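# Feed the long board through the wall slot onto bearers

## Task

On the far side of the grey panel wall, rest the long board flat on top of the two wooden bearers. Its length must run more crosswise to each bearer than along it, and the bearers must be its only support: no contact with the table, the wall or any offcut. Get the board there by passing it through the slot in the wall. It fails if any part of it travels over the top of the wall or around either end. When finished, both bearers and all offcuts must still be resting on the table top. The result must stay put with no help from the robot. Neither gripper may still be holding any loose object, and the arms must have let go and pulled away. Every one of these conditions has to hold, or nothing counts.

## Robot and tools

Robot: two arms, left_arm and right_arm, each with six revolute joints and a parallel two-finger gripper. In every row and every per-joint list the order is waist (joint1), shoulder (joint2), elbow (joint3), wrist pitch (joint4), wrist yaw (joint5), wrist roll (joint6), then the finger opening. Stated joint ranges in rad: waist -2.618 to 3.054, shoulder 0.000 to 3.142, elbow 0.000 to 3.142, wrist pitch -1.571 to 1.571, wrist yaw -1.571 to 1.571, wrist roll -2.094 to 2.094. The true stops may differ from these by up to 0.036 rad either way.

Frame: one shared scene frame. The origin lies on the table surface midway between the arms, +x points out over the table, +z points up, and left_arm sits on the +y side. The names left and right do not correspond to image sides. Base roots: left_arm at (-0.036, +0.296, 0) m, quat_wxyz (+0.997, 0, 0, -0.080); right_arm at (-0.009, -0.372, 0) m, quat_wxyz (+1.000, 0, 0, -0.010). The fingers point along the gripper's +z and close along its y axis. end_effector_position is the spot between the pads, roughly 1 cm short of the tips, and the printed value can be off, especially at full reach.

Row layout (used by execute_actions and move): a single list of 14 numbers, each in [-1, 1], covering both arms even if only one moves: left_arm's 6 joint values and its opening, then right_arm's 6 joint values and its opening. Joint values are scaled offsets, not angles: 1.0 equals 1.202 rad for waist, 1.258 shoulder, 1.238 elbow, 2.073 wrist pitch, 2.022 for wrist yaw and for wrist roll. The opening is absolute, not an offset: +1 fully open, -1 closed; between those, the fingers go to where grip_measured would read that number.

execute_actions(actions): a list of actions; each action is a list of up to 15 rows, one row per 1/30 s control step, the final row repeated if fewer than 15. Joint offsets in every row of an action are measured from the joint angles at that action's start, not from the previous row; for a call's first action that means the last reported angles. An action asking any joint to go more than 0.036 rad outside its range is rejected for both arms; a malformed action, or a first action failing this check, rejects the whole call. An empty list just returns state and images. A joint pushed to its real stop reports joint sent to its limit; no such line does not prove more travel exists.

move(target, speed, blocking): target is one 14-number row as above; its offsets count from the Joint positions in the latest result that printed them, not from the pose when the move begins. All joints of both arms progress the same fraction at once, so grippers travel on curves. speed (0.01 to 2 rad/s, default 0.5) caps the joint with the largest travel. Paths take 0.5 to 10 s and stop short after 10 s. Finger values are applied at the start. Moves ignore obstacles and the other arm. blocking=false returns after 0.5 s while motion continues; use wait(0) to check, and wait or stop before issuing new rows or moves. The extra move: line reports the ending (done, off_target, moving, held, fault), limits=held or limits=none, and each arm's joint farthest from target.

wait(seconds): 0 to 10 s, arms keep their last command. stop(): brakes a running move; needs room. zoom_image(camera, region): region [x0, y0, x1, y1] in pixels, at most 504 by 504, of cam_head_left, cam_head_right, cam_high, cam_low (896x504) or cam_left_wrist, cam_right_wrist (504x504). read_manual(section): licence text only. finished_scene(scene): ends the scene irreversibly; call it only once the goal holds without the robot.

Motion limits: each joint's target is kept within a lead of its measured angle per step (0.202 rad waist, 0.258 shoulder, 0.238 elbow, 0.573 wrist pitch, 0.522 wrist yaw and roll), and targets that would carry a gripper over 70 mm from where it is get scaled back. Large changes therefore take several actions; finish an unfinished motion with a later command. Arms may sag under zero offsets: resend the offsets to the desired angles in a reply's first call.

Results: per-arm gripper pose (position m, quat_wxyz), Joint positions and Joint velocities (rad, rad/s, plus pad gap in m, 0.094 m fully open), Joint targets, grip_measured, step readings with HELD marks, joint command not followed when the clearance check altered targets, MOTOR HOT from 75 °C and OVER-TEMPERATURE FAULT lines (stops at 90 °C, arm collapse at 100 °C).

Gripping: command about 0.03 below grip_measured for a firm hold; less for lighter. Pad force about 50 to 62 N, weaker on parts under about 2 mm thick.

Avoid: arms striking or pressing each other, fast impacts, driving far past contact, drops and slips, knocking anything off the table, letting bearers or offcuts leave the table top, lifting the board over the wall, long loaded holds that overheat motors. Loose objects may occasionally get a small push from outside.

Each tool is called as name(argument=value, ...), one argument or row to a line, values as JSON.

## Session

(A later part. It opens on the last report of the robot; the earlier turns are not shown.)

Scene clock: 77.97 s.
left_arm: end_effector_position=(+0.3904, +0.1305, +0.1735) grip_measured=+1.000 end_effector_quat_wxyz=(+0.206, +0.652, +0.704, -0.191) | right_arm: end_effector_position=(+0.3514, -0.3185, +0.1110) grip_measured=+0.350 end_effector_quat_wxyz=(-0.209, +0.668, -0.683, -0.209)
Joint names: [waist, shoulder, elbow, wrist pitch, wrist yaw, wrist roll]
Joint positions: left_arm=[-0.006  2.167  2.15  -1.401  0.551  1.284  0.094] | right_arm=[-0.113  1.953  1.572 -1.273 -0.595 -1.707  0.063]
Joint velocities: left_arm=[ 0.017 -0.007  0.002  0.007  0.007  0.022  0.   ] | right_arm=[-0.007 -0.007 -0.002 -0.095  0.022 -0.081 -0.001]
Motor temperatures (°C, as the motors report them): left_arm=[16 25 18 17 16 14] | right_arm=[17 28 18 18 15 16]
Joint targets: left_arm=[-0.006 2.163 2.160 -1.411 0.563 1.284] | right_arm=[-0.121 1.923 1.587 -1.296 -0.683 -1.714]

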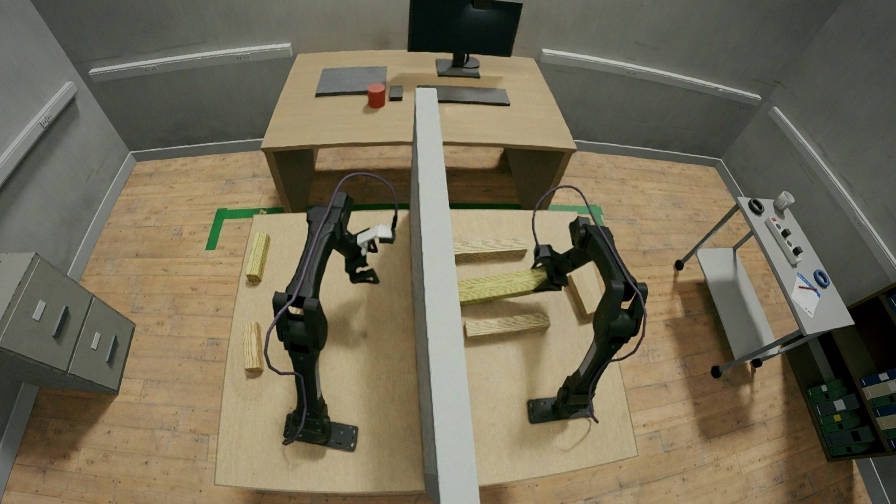

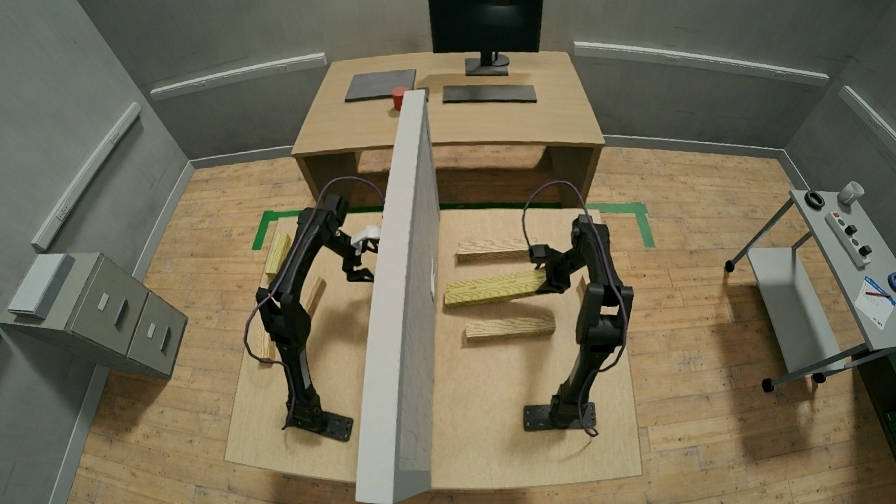

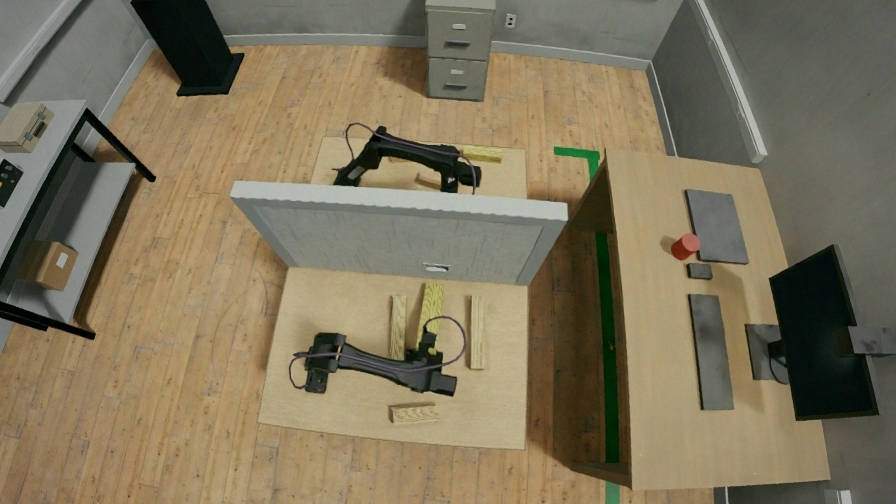

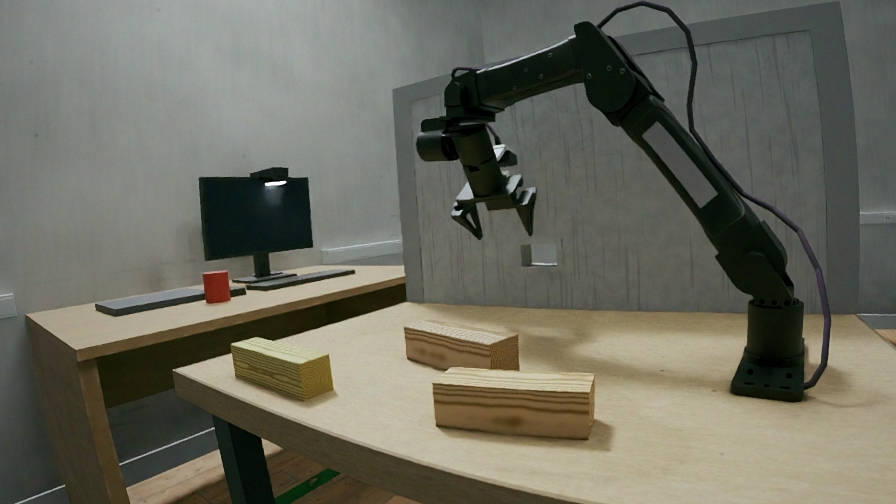

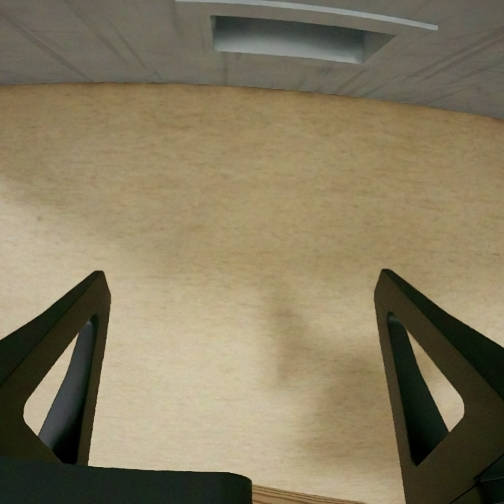

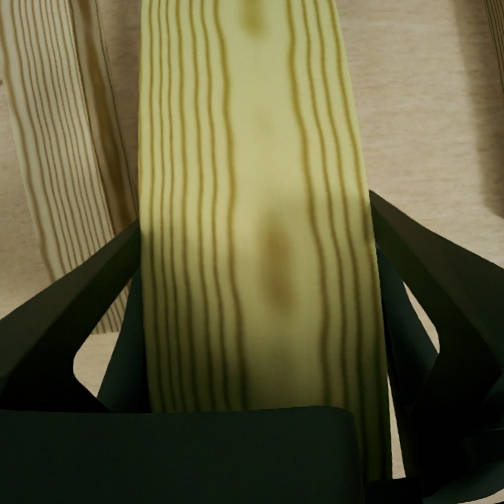

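execute_actions(
  actions=[
    [[0,-0.00318,0.008,-0.005,0.006,0,1.0,-0.01336,0.0027,-0.01405,0.00292,-0.04456,-0.00781,0.18],[0,-0.00318,0.008,-0.005,0.006,0,1.0,-0.01537,0.00362,-0.01713,0.00594,-0.04636,-0.01019,0.18],[0,-0.00318,0.008,-0.005,0.006,0,1.0,-0.01789,0.00424,-0.02044,0.00852,-0.04881,-0.01256,0.18],[0,-0.00318,0.008,-0.005,0.006,0,1.0,-0.02090,0.00469,-0.02470,0.01301,-0.05239,-0.01639,0.18],[0,-0.00318,0.008,-0.005,0.006,0,1.0,-0.02432,0.00813,-0.03137,0.01786,-0.05701,-0.02066,0.18],[0,-0.00318,0.008,-0.005,0.006,0,1.0,-0.02814,0.01225,-0.03870,0.02303,-0.06317,-0.02534,0.18],[0,-0.00318,0.008,-0.005,0.006,0,1.0,-0.03229,0.01708,-0.04653,0.02840,-0.07033,-0.03038,0.18],[0,-0.00318,0.008,-0.005,0.006,0,1.0,-0.03671,0.02266,-0.05471,0.03389,-0.07782,-0.03576,0.18],[0,-0.00318,0.008,-0.005,0.006,0,1.0,-0.04135,0.02896,-0.06305,0.03940,-0.08555,-0.04144,0.18],[0,-0.00318,0.008,-0.005,0.006,0,1.0,-0.04616,0.03603,-0.07138,0.04484,-0.09344,-0.04738,0.18],[0,-0.00318,0.008,-0.005,0.006,0,1.0,-0.05109,0.04382,-0.07955,0.05011,-0.10137,-0.05351,0.18],[0,-0.00318,0.008,-0.005,0.006,0,1.0,-0.05606,0.05230,-0.08742,0.05514,-0.10928,-0.05980,0.18],[0,-0.00318,0.008,-0.005,0.006,0,1.0,-0.06101,0.06139,-0.09485,0.05984,-0.11707,-0.06619,0.18],[0,-0.00318,0.008,-0.005,0.006,0,1.0,-0.06589,0.07103,-0.10172,0.06415,-0.12466,-0.07260,0.18],[0,-0.00318,0.008,-0.005,0.006,0,1.0,-0.07067,0.08110,-0.10796,0.06803,-0.13197,-0.07897,0.18]],
    [[0,-0.00318,0.008,-0.005,0.006,0,1.0,-0.02154,0.02405,-0.02518,0.01808,-0.06967,-0.03365,0.18],[0,-0.00318,0.008,-0.005,0.006,0,1.0,-0.02594,0.03456,-0.03001,0.02101,-0.07620,-0.03971,0.18],[0,-0.00318,0.008,-0.005,0.006,0,1.0,-0.03010,0.04505,-0.03411,0.02345,-0.08224,-0.04548,0.18],[0,-0.00318,0.008,-0.005,0.006,0,1.0,-0.03397,0.05534,-0.03750,0.02544,-0.08773,-0.05088,0.18],[0,-0.00318,0.008,-0.005,0.006,0,1.0,-0.03750,0.06527,-0.04022,0.02699,-0.09264,-0.05583,0.18],[0,-0.00318,0.008,-0.005,0.006,0,1.0,-0.04072,0.07461,-0.04233,0.02814,-0.09689,-0.06023,0.18],[0,-0.00318,0.008,-0.005,0.006,0,1.0,-0.04354,0.08321,-0.04393,0.02893,-0.10048,-0.06402,0.18],[0,-0.00318,0.008,-0.005,0.006,0,1.0,-0.04597,0.09089,-0.04508,0.02943,-0.10336,-0.06712,0.18],[0,-0.00318,0.008,-0.005,0.006,0,1.0,-0.04798,0.09748,-0.04586,0.02966,-0.10550,-0.06946,0.18],[0,-0.00318,0.008,-0.005,0.006,0,1.0,-0.04958,0.10285,-0.04637,0.02968,-0.10690,-0.07099,0.18],[0,-0.00318,0.008,-0.005,0.006,0,1.0,-0.05072,0.10688,-0.04666,0.02951,-0.10753,-0.07171,0.18],[0,-0.00318,0.008,-0.005,0.006,0,1.0,-0.05143,0.10949,-0.04680,0.02918,-0.10740,-0.07156,0.18],[0,-0.00318,0.008,-0.005,0.006,0,1.0,-0.05166,0.11060,-0.04684,0.02870,-0.10651,-0.07056,0.18],[0,-0.00318,0.008,-0.005,0.006,0,1.0,-0.05146,0.11021,-0.04679,0.02805,-0.10487,-0.06871,0.18],[0,-0.00318,0.008,-0.005,0.006,0,1.0,-0.05159,0.10514,-0.04257,0.02627,-0.10050,-0.06508,0.18]],
  ],
)

Scene clock: 93.70 s.
left_arm: end_effector_position=(+0.3904, +0.1305, +0.1735) grip_measured=+1.000 end_effector_quat_wxyz=(+0.206, +0.652, +0.704, -0.191) | right_arm: end_effector_position=(+0.3503, -0.3261, +0.0326) grip_measured=+0.350 end_effector_quat_wxyz=(-0.305, +0.627, -0.648, -0.306)
Joint names: [waist, shoulder, elbow, wrist pitch, wrist yaw, wrist roll]
Joint positions: left_arm=[-0.006  2.167  2.15  -1.401  0.551  1.284  0.094] | right_arm=[-0.237  2.175  1.419 -1.106 -0.858 -1.93   0.063]
Joint velocities: left_arm=[-0.002 -0.017  0.017  0.037  0.022 -0.037  0.   ] | right_arm=[ 0.017 -0.002 -0.007  0.022 -0.007 -0.007 -0.001]
Motor temperatures (°C, as the motors report them): left_arm=[16 25 18 17 16 14] | right_arm=[17 28 18 17 16 16]
Joint targets: left_arm=[-0.006 2.163 2.160 -1.411 0.563 1.284] | right_arm=[-0.243 2.165 1.413 -1.114 -0.929 -1.941]
Step readings (joint positions; steps 1 to 15: 1st action; 16 to 30: 2nd action):
0: left_arm=[-0.006 2.167 2.150 -1.401 0.551 1.284] | right_arm=[-0.113 1.953 1.572 -1.273 -0.595 -1.707]
1: left_arm=[-0.006 2.167 2.150 -1.401 0.551 1.284] | right_arm=[-0.113 1.953 1.572 -1.272 -0.595 -1.708]
2: left_arm=[-0.006 2.167 2.150 -1.401 0.551 1.284] | right_arm=[-0.114 1.953 1.570 -1.270 -0.595 -1.710]
4: left_arm=[-0.006 2.167 2.150 -1.401 0.551 1.284] | right_arm=[-0.120 1.953 1.561 -1.262 -0.601 -1.717]
8: left_arm=[-0.006 2.167 2.150 -1.401 0.551 1.284] | right_arm=[-0.138 1.965 1.533 -1.237 -0.629 -1.741]
15: left_arm=[-0.006 2.167 2.150 -1.401 0.551 1.284] | right_arm=[-0.181 2.033 1.465 -1.168 -0.726 -1.810]
16: left_arm=[-0.006 2.167 2.150 -1.401 0.551 1.284] | right_arm=[-0.187 2.046 1.457 -1.160 -0.740 -1.821]
17: left_arm=[-0.006 2.167 2.150 -1.401 0.551 1.284] | right_arm=[-0.193 2.058 1.451 -1.152 -0.753 -1.833]
19: left_arm=[-0.006 2.167 2.150 -1.401 0.551 1.284] | right_arm=[-0.206 2.083 1.439 -1.139 -0.779 -1.856]
23: left_arm=[-0.006 2.167 2.150 -1.401 0.551 1.284] | right_arm=[-0.225 2.132 1.426 -1.120 -0.823 -1.898]
30: Joint positions above

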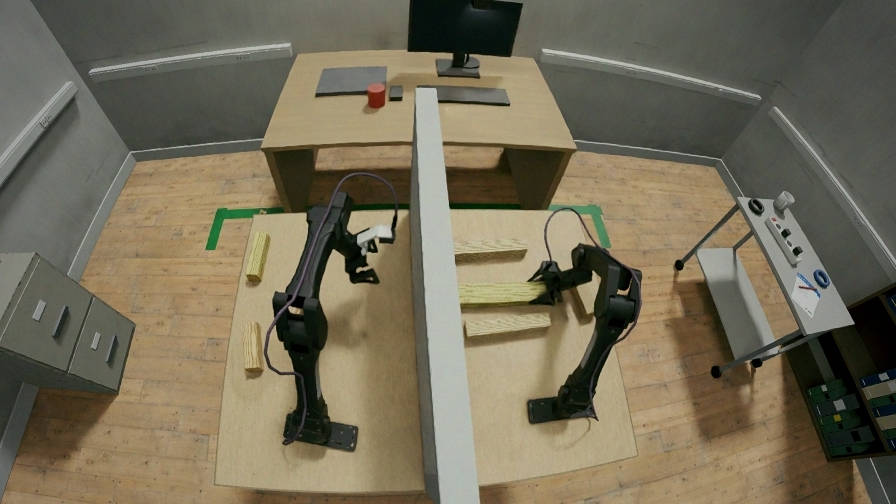

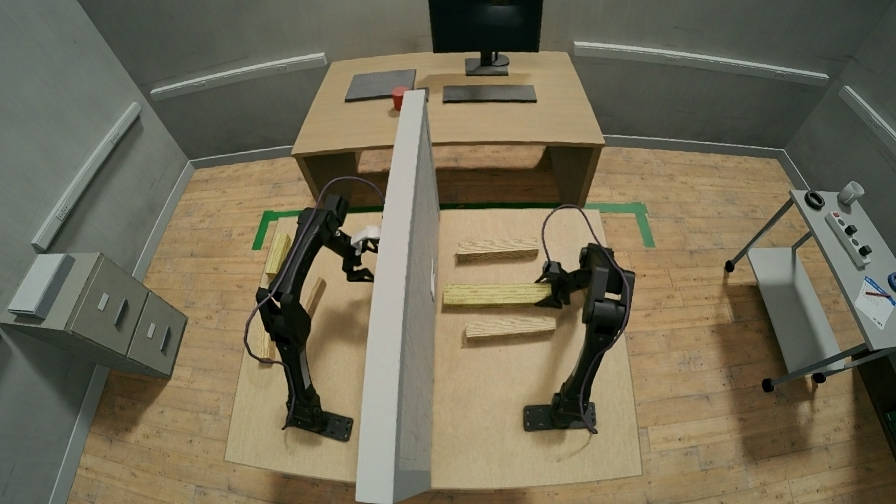

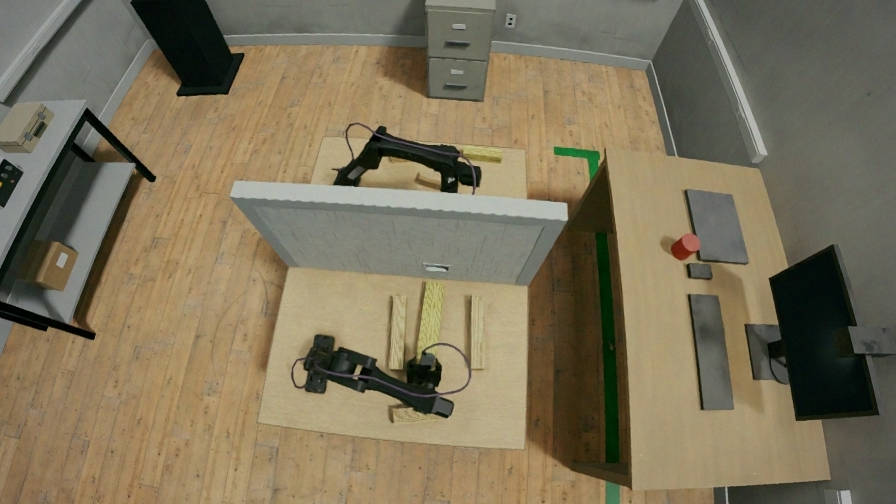

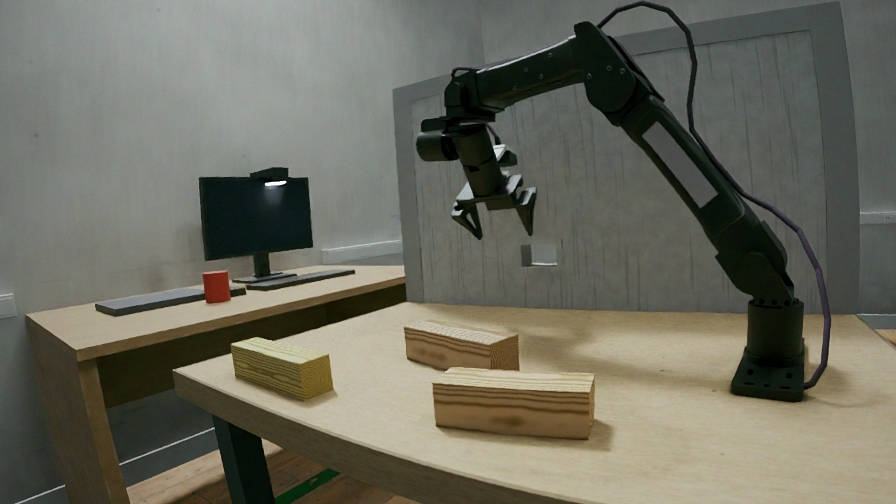

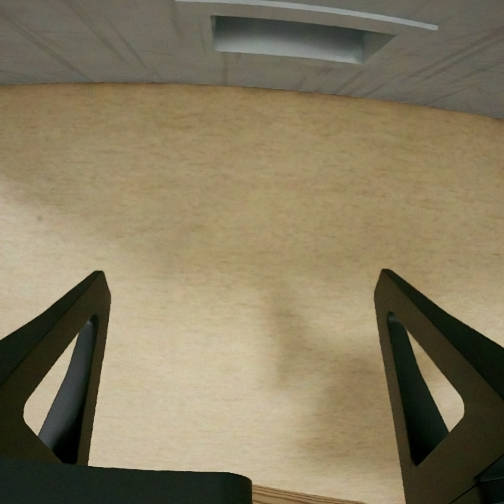

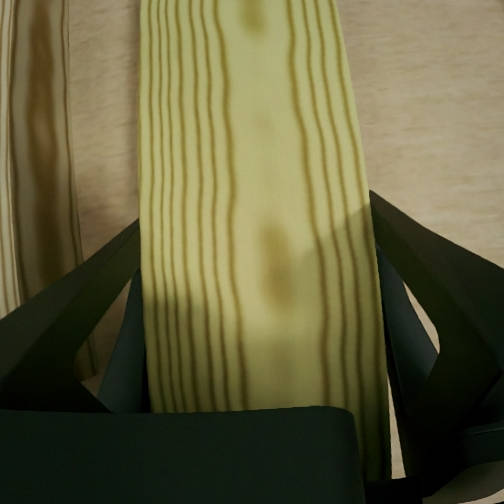

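zoom_image(
  camera="cam_high",
  region=[360, 255, 520, 435],
)

zoom_image(
  camera="cam_head_right",
  region=[425, 225, 625, 355],
)

Region (360, 255, 520, 435) of cam_high's 896x504 image, scaled by 2.800, with more detail than that image has.

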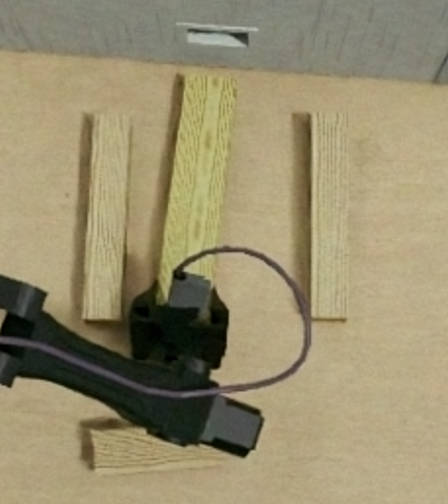

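Region (425, 225, 625, 355) of cam_head_right's 896x504 image, scaled by 2.520, with more detail than that image has; it fills the top 328 rows of this view, and the rest is white.

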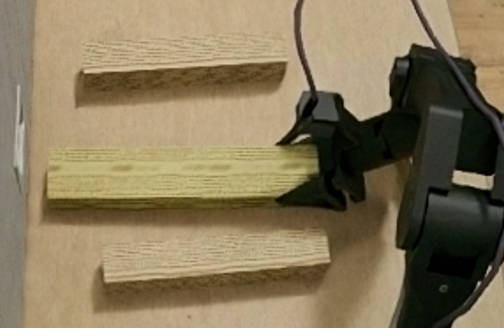

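execute_actions(
  actions=[
    [[0,-0.00318,0.008,-0.005,0.006,0,1.0,-0.01085,0.00506,-0.01199,0.00436,-0.03958,-0.00896,0.18],[0,-0.00318,0.008,-0.005,0.006,0,1.0,-0.01177,0.00712,-0.01212,0.00612,-0.04302,-0.01245,0.18],[0,-0.00318,0.008,-0.005,0.006,0,1.0,-0.01277,0.00993,-0.01242,0.00754,-0.04669,-0.01618,0.18],[0,-0.00318,0.008,-0.005,0.006,0,1.0,-0.01377,0.01317,-0.01365,0.00992,-0.05034,-0.01989,0.18],[0,-0.00318,0.008,-0.005,0.006,0,1.0,-0.01471,0.01811,-0.01491,0.01213,-0.05372,-0.02331,0.18],[0,-0.00318,0.008,-0.005,0.006,0,1.0,-0.01552,0.02282,-0.01611,0.01400,-0.05659,-0.02624,0.18],[0,-0.00318,0.008,-0.005,0.006,0,1.0,-0.01616,0.02698,-0.01717,0.01542,-0.05877,-0.02845,0.18],[0,-0.00318,0.008,-0.005,0.006,0,1.0,-0.01656,0.03030,-0.01801,0.01629,-0.05912,-0.02980,0.18],[0,-0.00318,0.008,-0.005,0.006,0,1.0,-0.01671,0.03257,-0.01859,0.01655,-0.05853,-0.03020,0.18],[0,-0.00318,0.008,-0.005,0.006,0,1.0,-0.01661,0.03362,-0.01886,0.01618,-0.05598,-0.02963,0.18],[0,-0.00318,0.008,-0.005,0.006,0,1.0,-0.01640,0.03338,-0.01880,0.01521,-0.05152,-0.02812,0.18],[0,-0.00318,0.008,-0.005,0.006,0,1.0,-0.01640,0.03029,-0.01519,0.01274,-0.04426,-0.02379,0.18],[0,-0.00318,0.008,-0.005,0.006,0,1.0,-0.01500,0.02631,-0.00711,0.01032,-0.03684,-0.02132,0.70],[0,-0.00318,0.008,-0.005,0.006,0,1.0,-0.01400,0.02631,-0.00711,0.01032,-0.03239,-0.02132,0.70],[0,-0.00318,0.008,-0.005,0.006,0,1.0,-0.01300,0.02631,-0.00711,0.01032,-0.03091,-0.02132,0.70]],
  ],
)

Scene clock: 97.40 s.
left_arm: end_effector_position=(+0.3904, +0.1305, +0.1735) grip_measured=+1.000 end_effector_quat_wxyz=(+0.206, +0.652, +0.704, -0.191) | right_arm: end_effector_position=(+0.3535, -0.3262, +0.0239) grip_measured=+0.688 end_effector_quat_wxyz=(-0.326, +0.626, -0.636, -0.311)
Joint names: [waist, shoulder, elbow, wrist pitch, wrist yaw, wrist roll]
Joint positions: left_arm=[-0.006  2.167  2.15  -1.401  0.551  1.284  0.094] | right_arm=[-0.248  2.214  1.417 -1.083 -0.898 -1.973  0.079]
Joint velocities: left_arm=[-0.017 -0.017 -0.007 -0.022  0.051 -0.007  0.   ] | right_arm=[ 0.002  0.012 -0.002 -0.037 -0.051  0.051  0.018]
Motor temperatures (°C, as the motors report them): left_arm=[16 25 18 17 16 14] | right_arm=[17 28 17 17 16 16]
Joint targets: left_arm=[-0.006 2.163 2.160 -1.411 0.563 1.284] | right_arm=[-0.252 2.208 1.410 -1.084 -0.920 -1.973]
Step readings (joint positions):
0: left_arm=[-0.006 2.167 2.150 -1.401 0.551 1.284] | right_arm=[-0.237 2.175 1.419 -1.106 -0.858 -1.932]
1: left_arm=[-0.006 2.167 2.150 -1.401 0.551 1.284] | right_arm=[-0.237 2.175 1.419 -1.104 -0.859 -1.933]
2: left_arm=[-0.006 2.167 2.150 -1.401 0.551 1.284] | right_arm=[-0.237 2.176 1.419 -1.103 -0.861 -1.936]
4: left_arm=[-0.006 2.167 2.150 -1.401 0.551 1.284] | right_arm=[-0.239 2.180 1.419 -1.099 -0.866 -1.945]
8: left_arm=[-0.006 2.167 2.150 -1.401 0.551 1.284] | right_arm=[-0.244 2.202 1.419 -1.086 -0.883 -1.966]
15: Joint positions above

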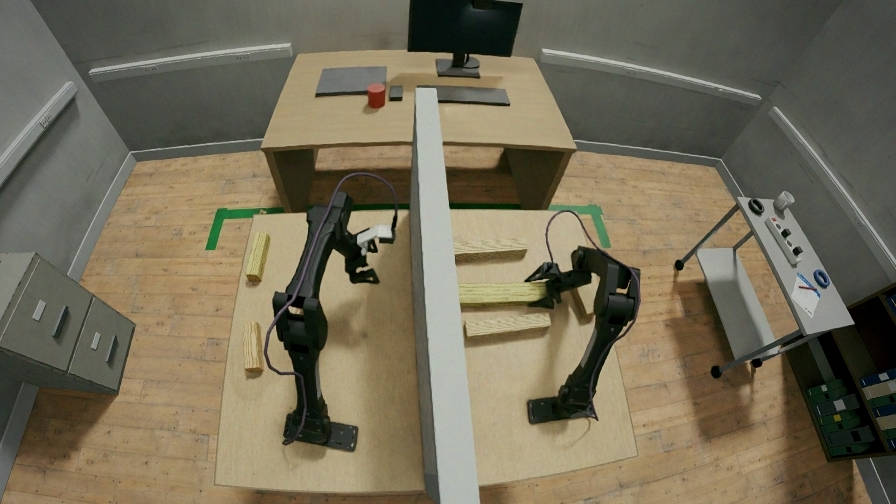

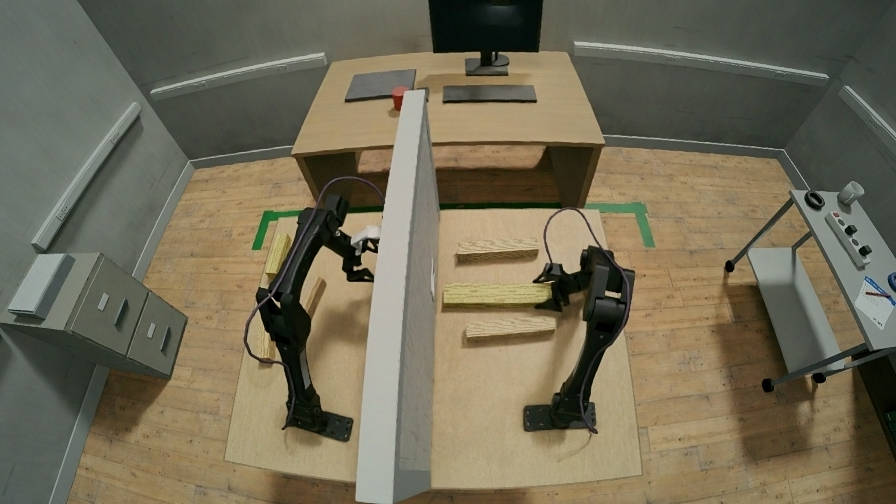

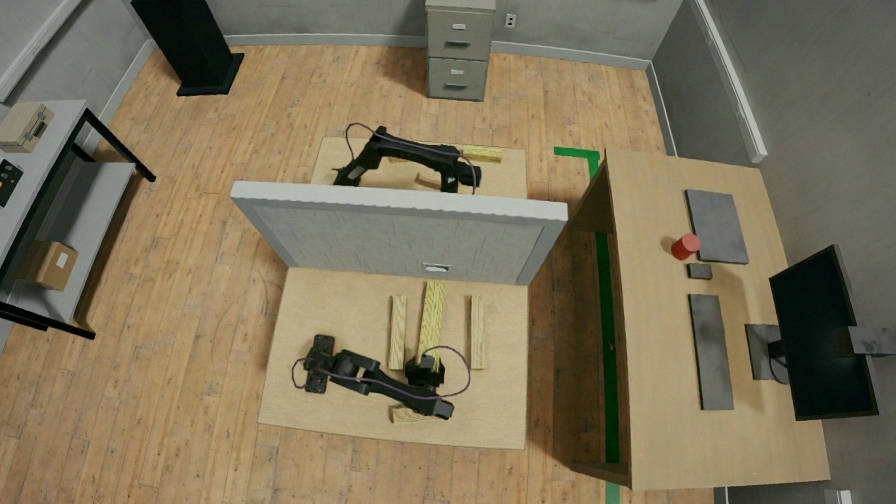

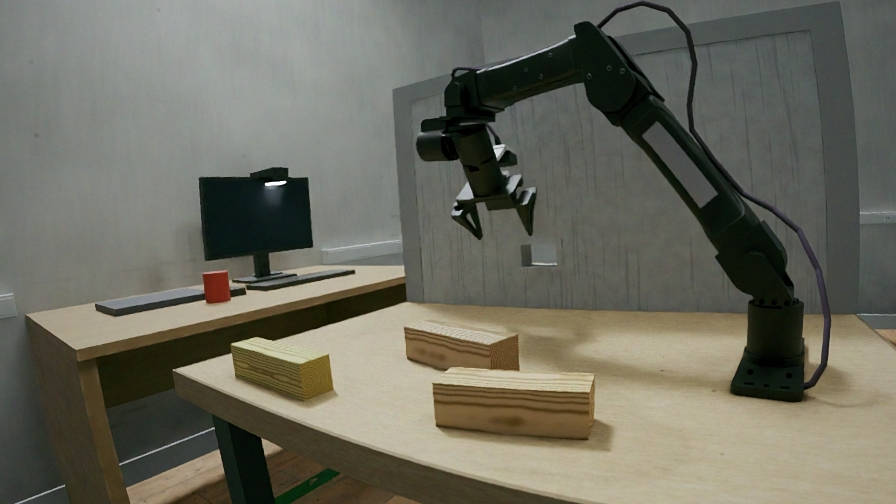

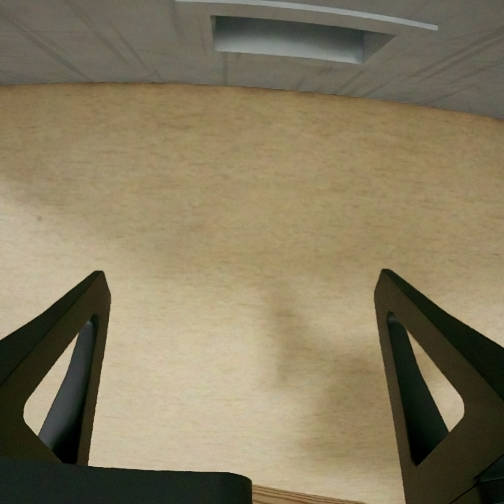

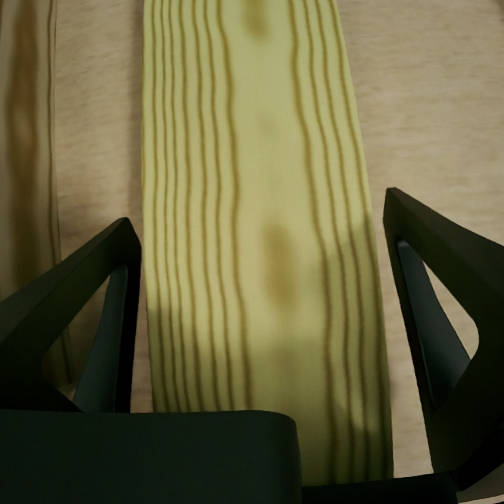

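zoom_image(
  camera="cam_high",
  region=[370, 260, 510, 400],
)

zoom_image(
  camera="cam_head_right",
  region=[425, 225, 625, 355],
)

Region (370, 260, 510, 400) of cam_high's 896x504 image, scaled by 3.600, with more detail than that image has.

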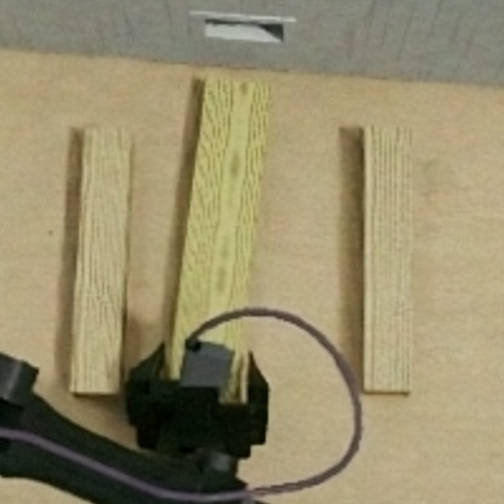

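Region (425, 225, 625, 355) of cam_head_right's 896x504 image, scaled by 2.520, with more detail than that image has; it fills the top 328 rows of this view, and the rest is white.

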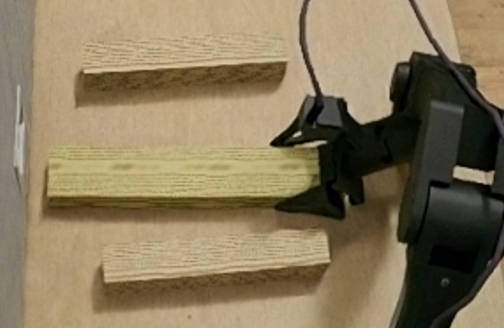

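execute_actions(
  actions=[
    [[0,-0.00318,0.008,-0.005,0.006,0,1.0,0.01825,-0.03683,-0.01862,0.00794,0.00573,0.01584,0.70],[0,-0.00318,0.008,-0.005,0.006,0,1.0,0.02281,-0.04354,-0.01987,0.01234,0.01673,0.02782,0.70],[0,-0.00318,0.008,-0.005,0.006,0,1.0,0.02935,-0.05079,-0.02000,0.01652,0.02876,0.04119,0.70],[0,-0.00318,0.008,-0.005,0.006,0,1.0,0.03752,-0.06087,-0.02069,0.02277,0.04427,0.05718,0.70],[0,-0.00318,0.008,-0.005,0.006,0,1.0,0.04799,-0.07430,-0.02356,0.02951,0.06160,0.07449,0.70],[0,-0.00318,0.008,-0.005,0.006,0,1.0,0.06066,-0.08921,-0.02698,0.03659,0.08083,0.09291,0.70],[0,-0.00318,0.008,-0.005,0.006,0,1.0,0.07572,-0.10516,-0.03087,0.04378,0.10175,0.11225,0.70],[0,-0.00318,0.008,-0.005,0.006,0,1.0,0.09318,-0.12167,-0.03510,0.05094,0.12425,0.13221,0.70],[0,-0.00318,0.008,-0.005,0.006,0,1.0,0.11305,-0.13813,-0.03941,0.05784,0.14821,0.15275,0.70],[0,-0.00318,0.008,-0.005,0.006,0,1.0,0.13537,-0.15390,-0.04348,0.06419,0.17343,0.17371,0.70],[0,-0.00318,0.008,-0.005,0.006,0,1.0,0.16005,-0.16833,-0.04695,0.06977,0.19963,0.19493,0.70],[0,-0.00318,0.008,-0.005,0.006,0,1.0,0.18646,-0.18080,-0.04936,0.07431,0.22655,0.21627,0.70],[0,-0.00318,0.008,-0.005,0.006,0,1.0,0.21470,-0.19091,-0.04548,0.07760,0.25380,0.23764,0.70],[0,-0.00318,0.008,-0.005,0.006,0,1.0,0.24416,-0.19809,-0.02516,0.07943,0.28098,0.25884,0.70],[0,-0.00318,0.008,-0.005,0.006,0,1.0,0.27420,-0.20218,-0.00426,0.07959,0.30758,0.27970,0.70]],
    [[0,-0.00318,0.008,-0.005,0.006,0,1.0,0.10600,-0.03227,0.03396,0.01407,0.12154,0.10454,0.70],[0,-0.00318,0.008,-0.005,0.006,0,1.0,0.13596,-0.01981,0.03965,0.00798,0.14580,0.12410,0.70],[0,-0.00318,0.008,-0.005,0.006,0,1.0,0.16550,0.00362,0.05025,-0.00304,0.16818,0.14262,0.70],[0,-0.00318,0.008,-0.005,0.006,0,1.0,0.19349,0.01335,0.06305,-0.01248,0.18843,0.15985,0.70],[0,-0.00318,0.008,-0.005,0.006,0,1.0,0.21964,0.02036,0.07767,-0.01807,0.20620,0.17548,0.70],[0,-0.00318,0.008,-0.005,0.006,0,1.0,0.24413,0.03085,0.09351,-0.02567,0.22131,0.18931,0.70],[0,-0.00318,0.008,-0.005,0.006,0,1.0,0.26561,0.04188,0.10983,-0.03332,0.23370,0.20113,0.70],[0,-0.00318,0.008,-0.005,0.006,0,1.0,0.28478,0.05279,0.12582,-0.04050,0.24328,0.21071,0.70],[0,-0.00318,0.008,-0.005,0.006,0,1.0,0.30032,0.06284,0.14069,-0.04673,0.25012,0.21788,0.70],[0,-0.00318,0.008,-0.005,0.006,0,1.0,0.31316,0.07144,0.15359,-0.05153,0.25425,0.22251,0.70],[0,-0.00318,0.008,-0.005,0.006,0,1.0,0.32240,0.07805,0.16380,-0.05454,0.25585,0.22458,0.70],[0,-0.00318,0.008,-0.005,0.006,0,1.0,0.32784,0.08231,0.17071,-0.05553,0.25495,0.22401,0.70],[0,-0.00318,0.008,-0.005,0.006,0,1.0,0.32986,0.08403,0.17388,-0.05439,0.25157,0.22081,0.70],[0,-0.00318,0.008,-0.005,0.006,0,1.0,0.32795,0.08299,0.17317,-0.05121,0.24578,0.21507,0.70],[0,-0.00318,0.008,-0.005,0.006,0,1.0,0.34399,0.07688,0.16210,-0.04285,0.23443,0.20435,0.70]],
  ],
)

Scene clock: 107.17 s.
left_arm: end_effector_position=(+0.3904, +0.1305, +0.1735) grip_measured=+1.000 end_effector_quat_wxyz=(+0.206, +0.652, +0.704, -0.191) | right_arm: end_effector_position=(+0.3592, -0.2185, +0.0301) grip_measured=+0.697 end_effector_quat_wxyz=(-0.013, +0.706, -0.709, +0.004)
Joint names: [waist, shoulder, elbow, wrist pitch, wrist yaw, wrist roll]
Joint positions: left_arm=[-0.006  2.167  2.15  -1.401  0.551  1.284  0.094] | right_arm=[ 0.412  2.084  1.563 -1.022 -0.003 -1.176  0.08 ]
Joint velocities: left_arm=[ 0.002 -0.017  0.007  0.022  0.022  0.022  0.   ] | right_arm=[ 0.076  0.007  0.007  0.022  0.007  0.095 -0.   ]
Motor temperatures (°C, as the motors report them): left_arm=[16 25 18 17 16 14] | right_arm=[17 28 17 17 15 16]
Joint targets: left_arm=[-0.006 2.163 2.160 -1.411 0.563 1.284] | right_arm=[0.425 2.084 1.583 -1.038 0.007 -1.166]
Step readings (joint positions; steps 1 to 15: 1st action; 16 to 30: 2nd action):
0: left_arm=[-0.006 2.167 2.150 -1.401 0.551 1.284] | right_arm=[-0.248 2.214 1.417 -1.083 -0.898 -1.973]
1: left_arm=[-0.006 2.167 2.150 -1.401 0.551 1.284] | right_arm=[-0.247 2.211 1.416 -1.081 -0.893 -1.969]
2: left_arm=[-0.006 2.167 2.150 -1.401 0.551 1.284] | right_arm=[-0.244 2.205 1.413 -1.076 -0.885 -1.960]
4: left_arm=[-0.006 2.167 2.150 -1.401 0.551 1.284] | right_arm=[-0.233 2.185 1.409 -1.067 -0.859 -1.932]
8: left_arm=[-0.006 2.167 2.150 -1.401 0.551 1.284] | right_arm=[-0.183 2.120 1.399 -1.028 -0.760 -1.834]
15: left_arm=[-0.006 2.167 2.150 -1.401 0.551 1.284] | right_arm=[0.011 1.988 1.383 -0.949 -0.467 -1.578]
16: left_arm=[-0.006 2.167 2.150 -1.401 0.551 1.284] | right_arm=[0.050 1.978 1.386 -0.945 -0.417 -1.538]
17: left_arm=[-0.006 2.167 2.150 -1.401 0.551 1.284] | right_arm=[0.091 1.973 1.394 -0.943 -0.367 -1.499]
19: left_arm=[-0.006 2.167 2.150 -1.401 0.551 1.284] | right_arm=[0.176 1.977 1.417 -0.945 -0.274 -1.421]
23: left_arm=[-0.006 2.167 2.150 -1.401 0.551 1.284] | right_arm=[0.315 2.018 1.484 -0.974 -0.119 -1.284]
30: Joint positions above

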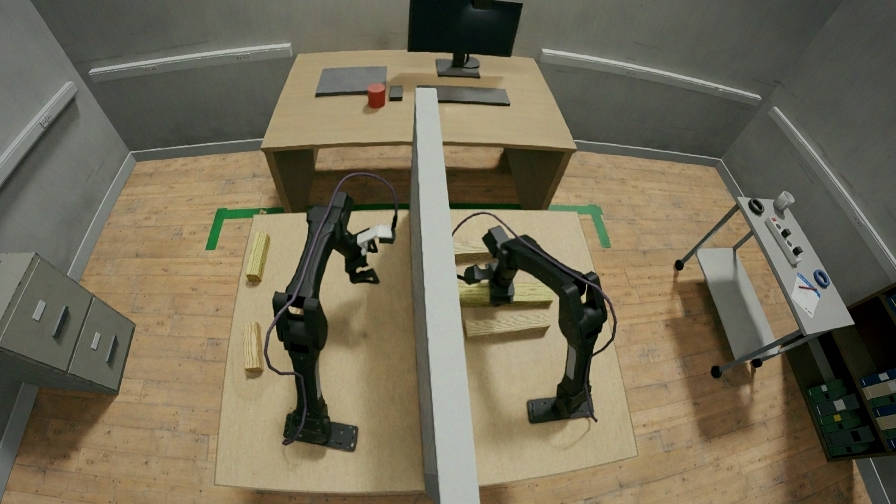

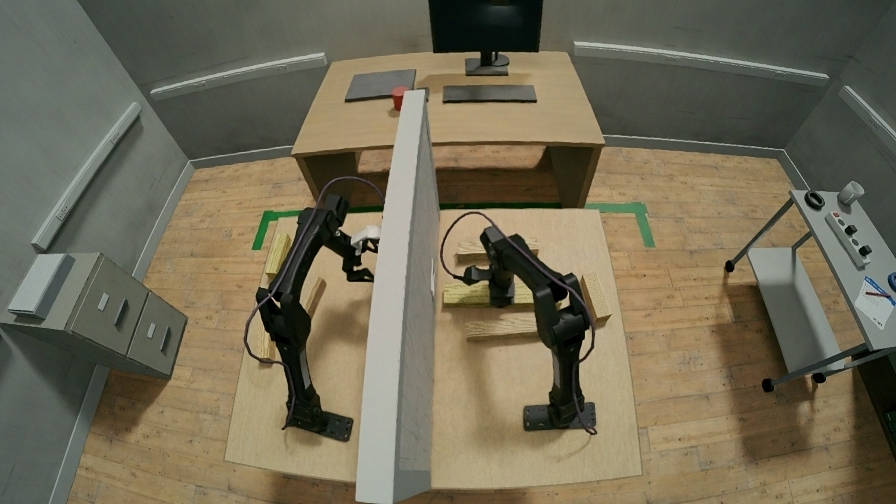

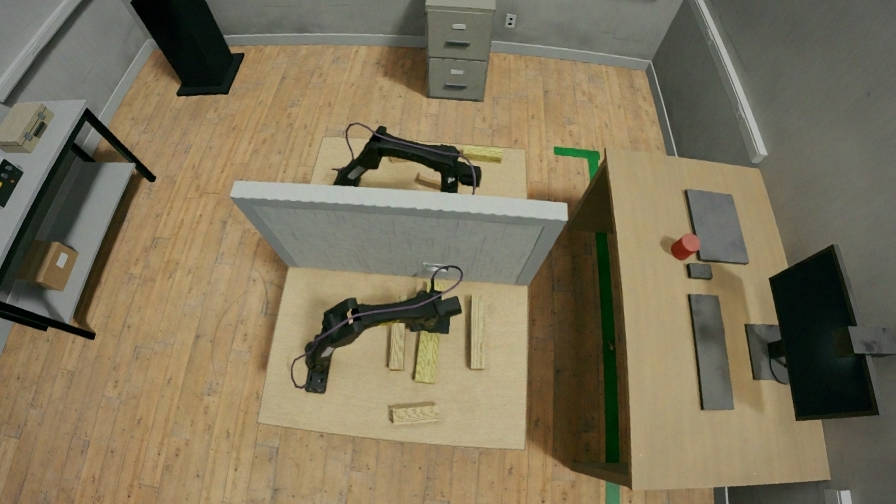

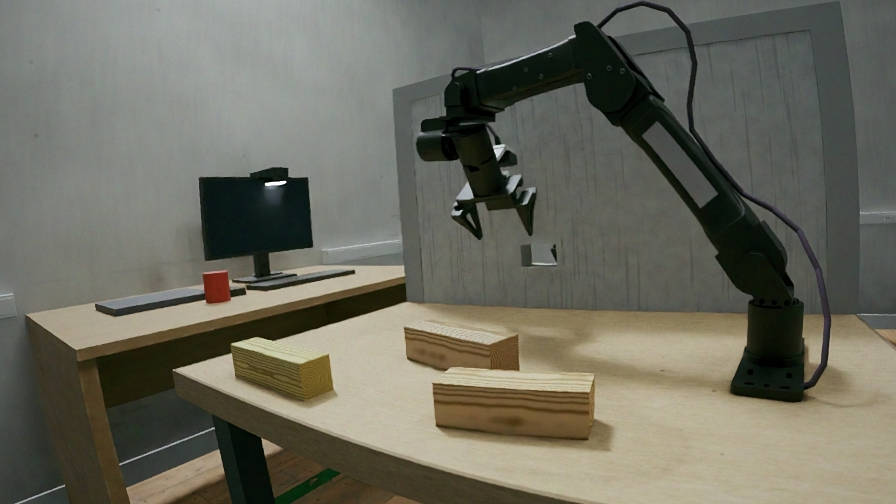

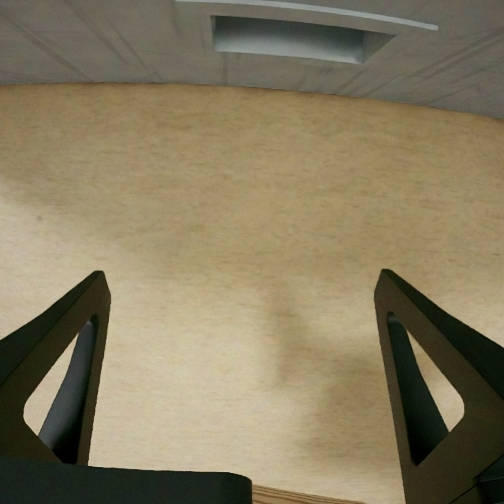

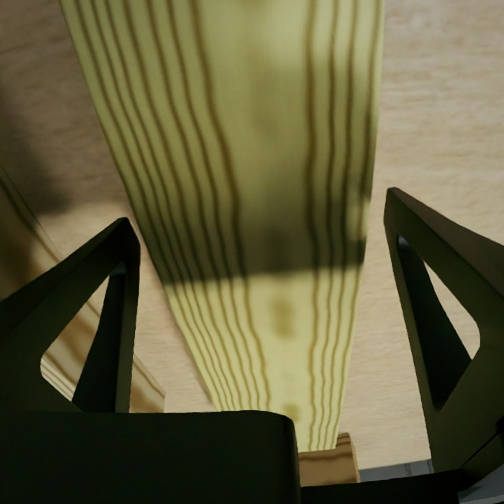

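execute_actions(
  actions=[],
)

Scene clock: 107.67 s.
left_arm: end_effector_position=(+0.3904, +0.1305, +0.1735) grip_measured=+1.000 end_effector_quat_wxyz=(+0.206, +0.652, +0.704, -0.191) | right_arm: end_effector_position=(+0.3579, -0.2186, +0.0301) grip_measured=+0.697 end_effector_quat_wxyz=(-0.009, +0.706, -0.708, +0.007)
Joint names: [waist, shoulder, elbow, wrist pitch, wrist yaw, wrist roll]
Joint positions: left_arm=[-0.006  2.167  2.15  -1.401  0.551  1.284  0.094] | right_arm=[ 0.417  2.084  1.563 -1.027  0.005 -1.172  0.08 ]
Joint velocities: left_arm=[-0.017 -0.002 -0.007  0.022  0.007  0.007  0.   ] | right_arm=[-0.017 -0.007  0.012  0.007  0.022 -0.037 -0.001]
Motor temperatures (°C, as the motors report them): left_arm=[16 25 18 17 16 14] | right_arm=[17 28 17 17 15 16]
Joint targets: left_arm=[-0.006 2.163 2.160 -1.411 0.563 1.284] | right_arm=[0.425 2.084 1.583 -1.038 0.007 -1.165]

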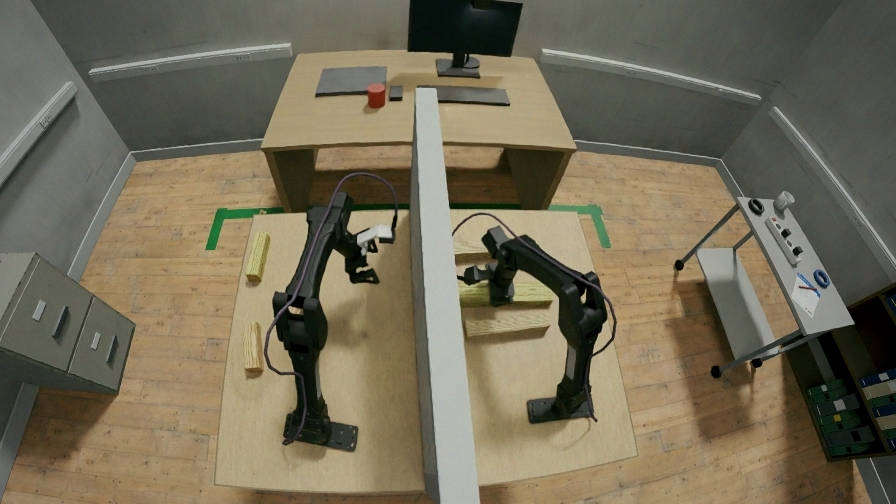

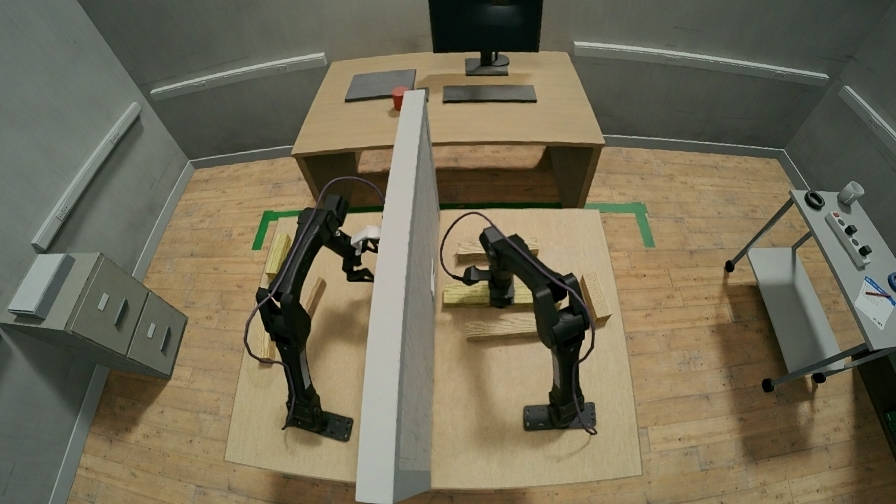

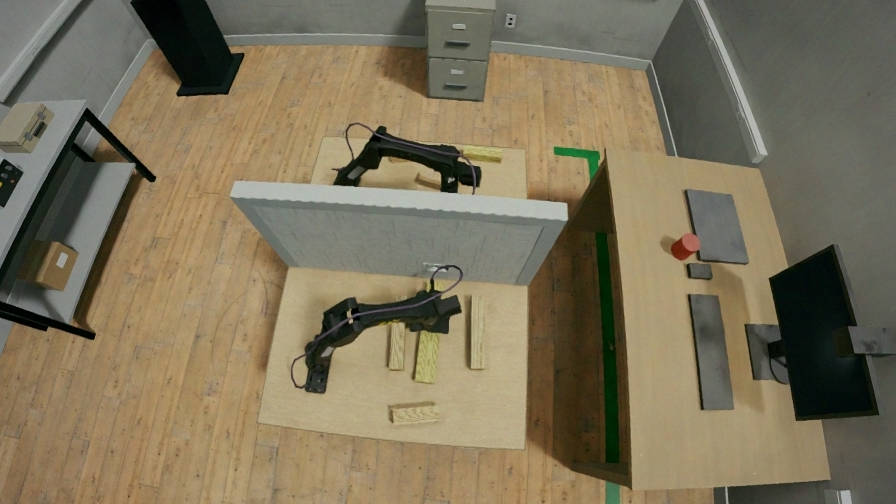

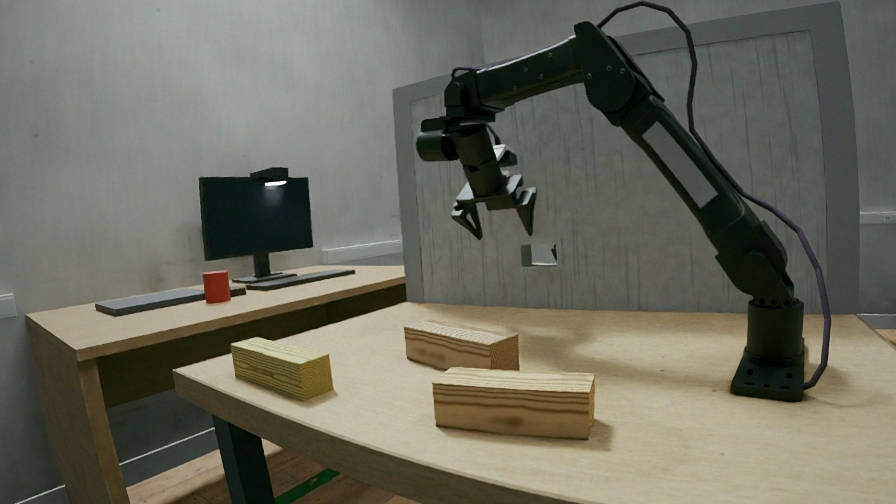

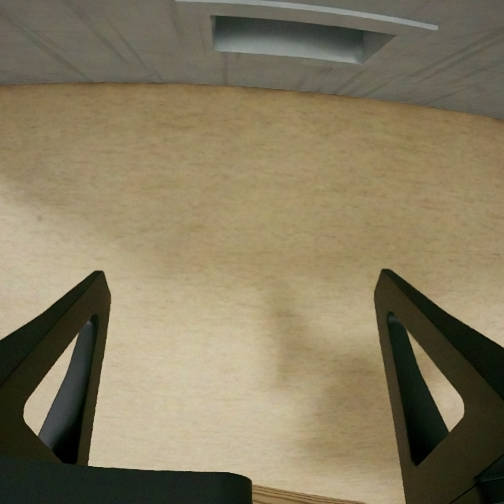

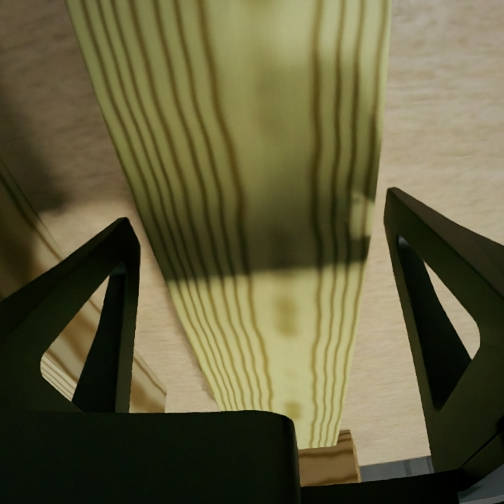

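zoom_image(
  camera="cam_head_right",
  region=[420, 200, 640, 360],
)

zoom_image(
  camera="cam_high",
  region=[340, 260, 540, 440],
)

Region (420, 200, 640, 360) of cam_head_right's 896x504 image, scaled by 2.291, with more detail than that image has; it fills the top 367 rows of this view, and the rest is white.

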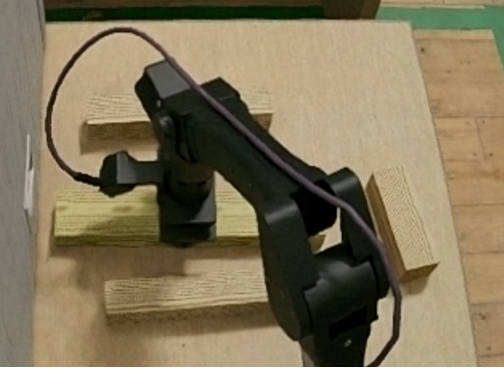

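Region (340, 260, 540, 440) of cam_high's 896x504 image, scaled by 2.520, with more detail than that image has; it fills the top 454 rows of this view, and the rest is white.

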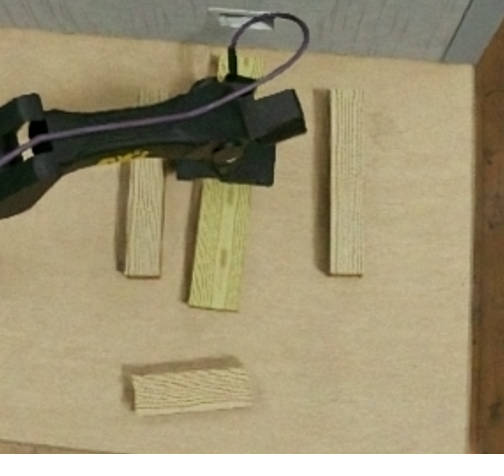

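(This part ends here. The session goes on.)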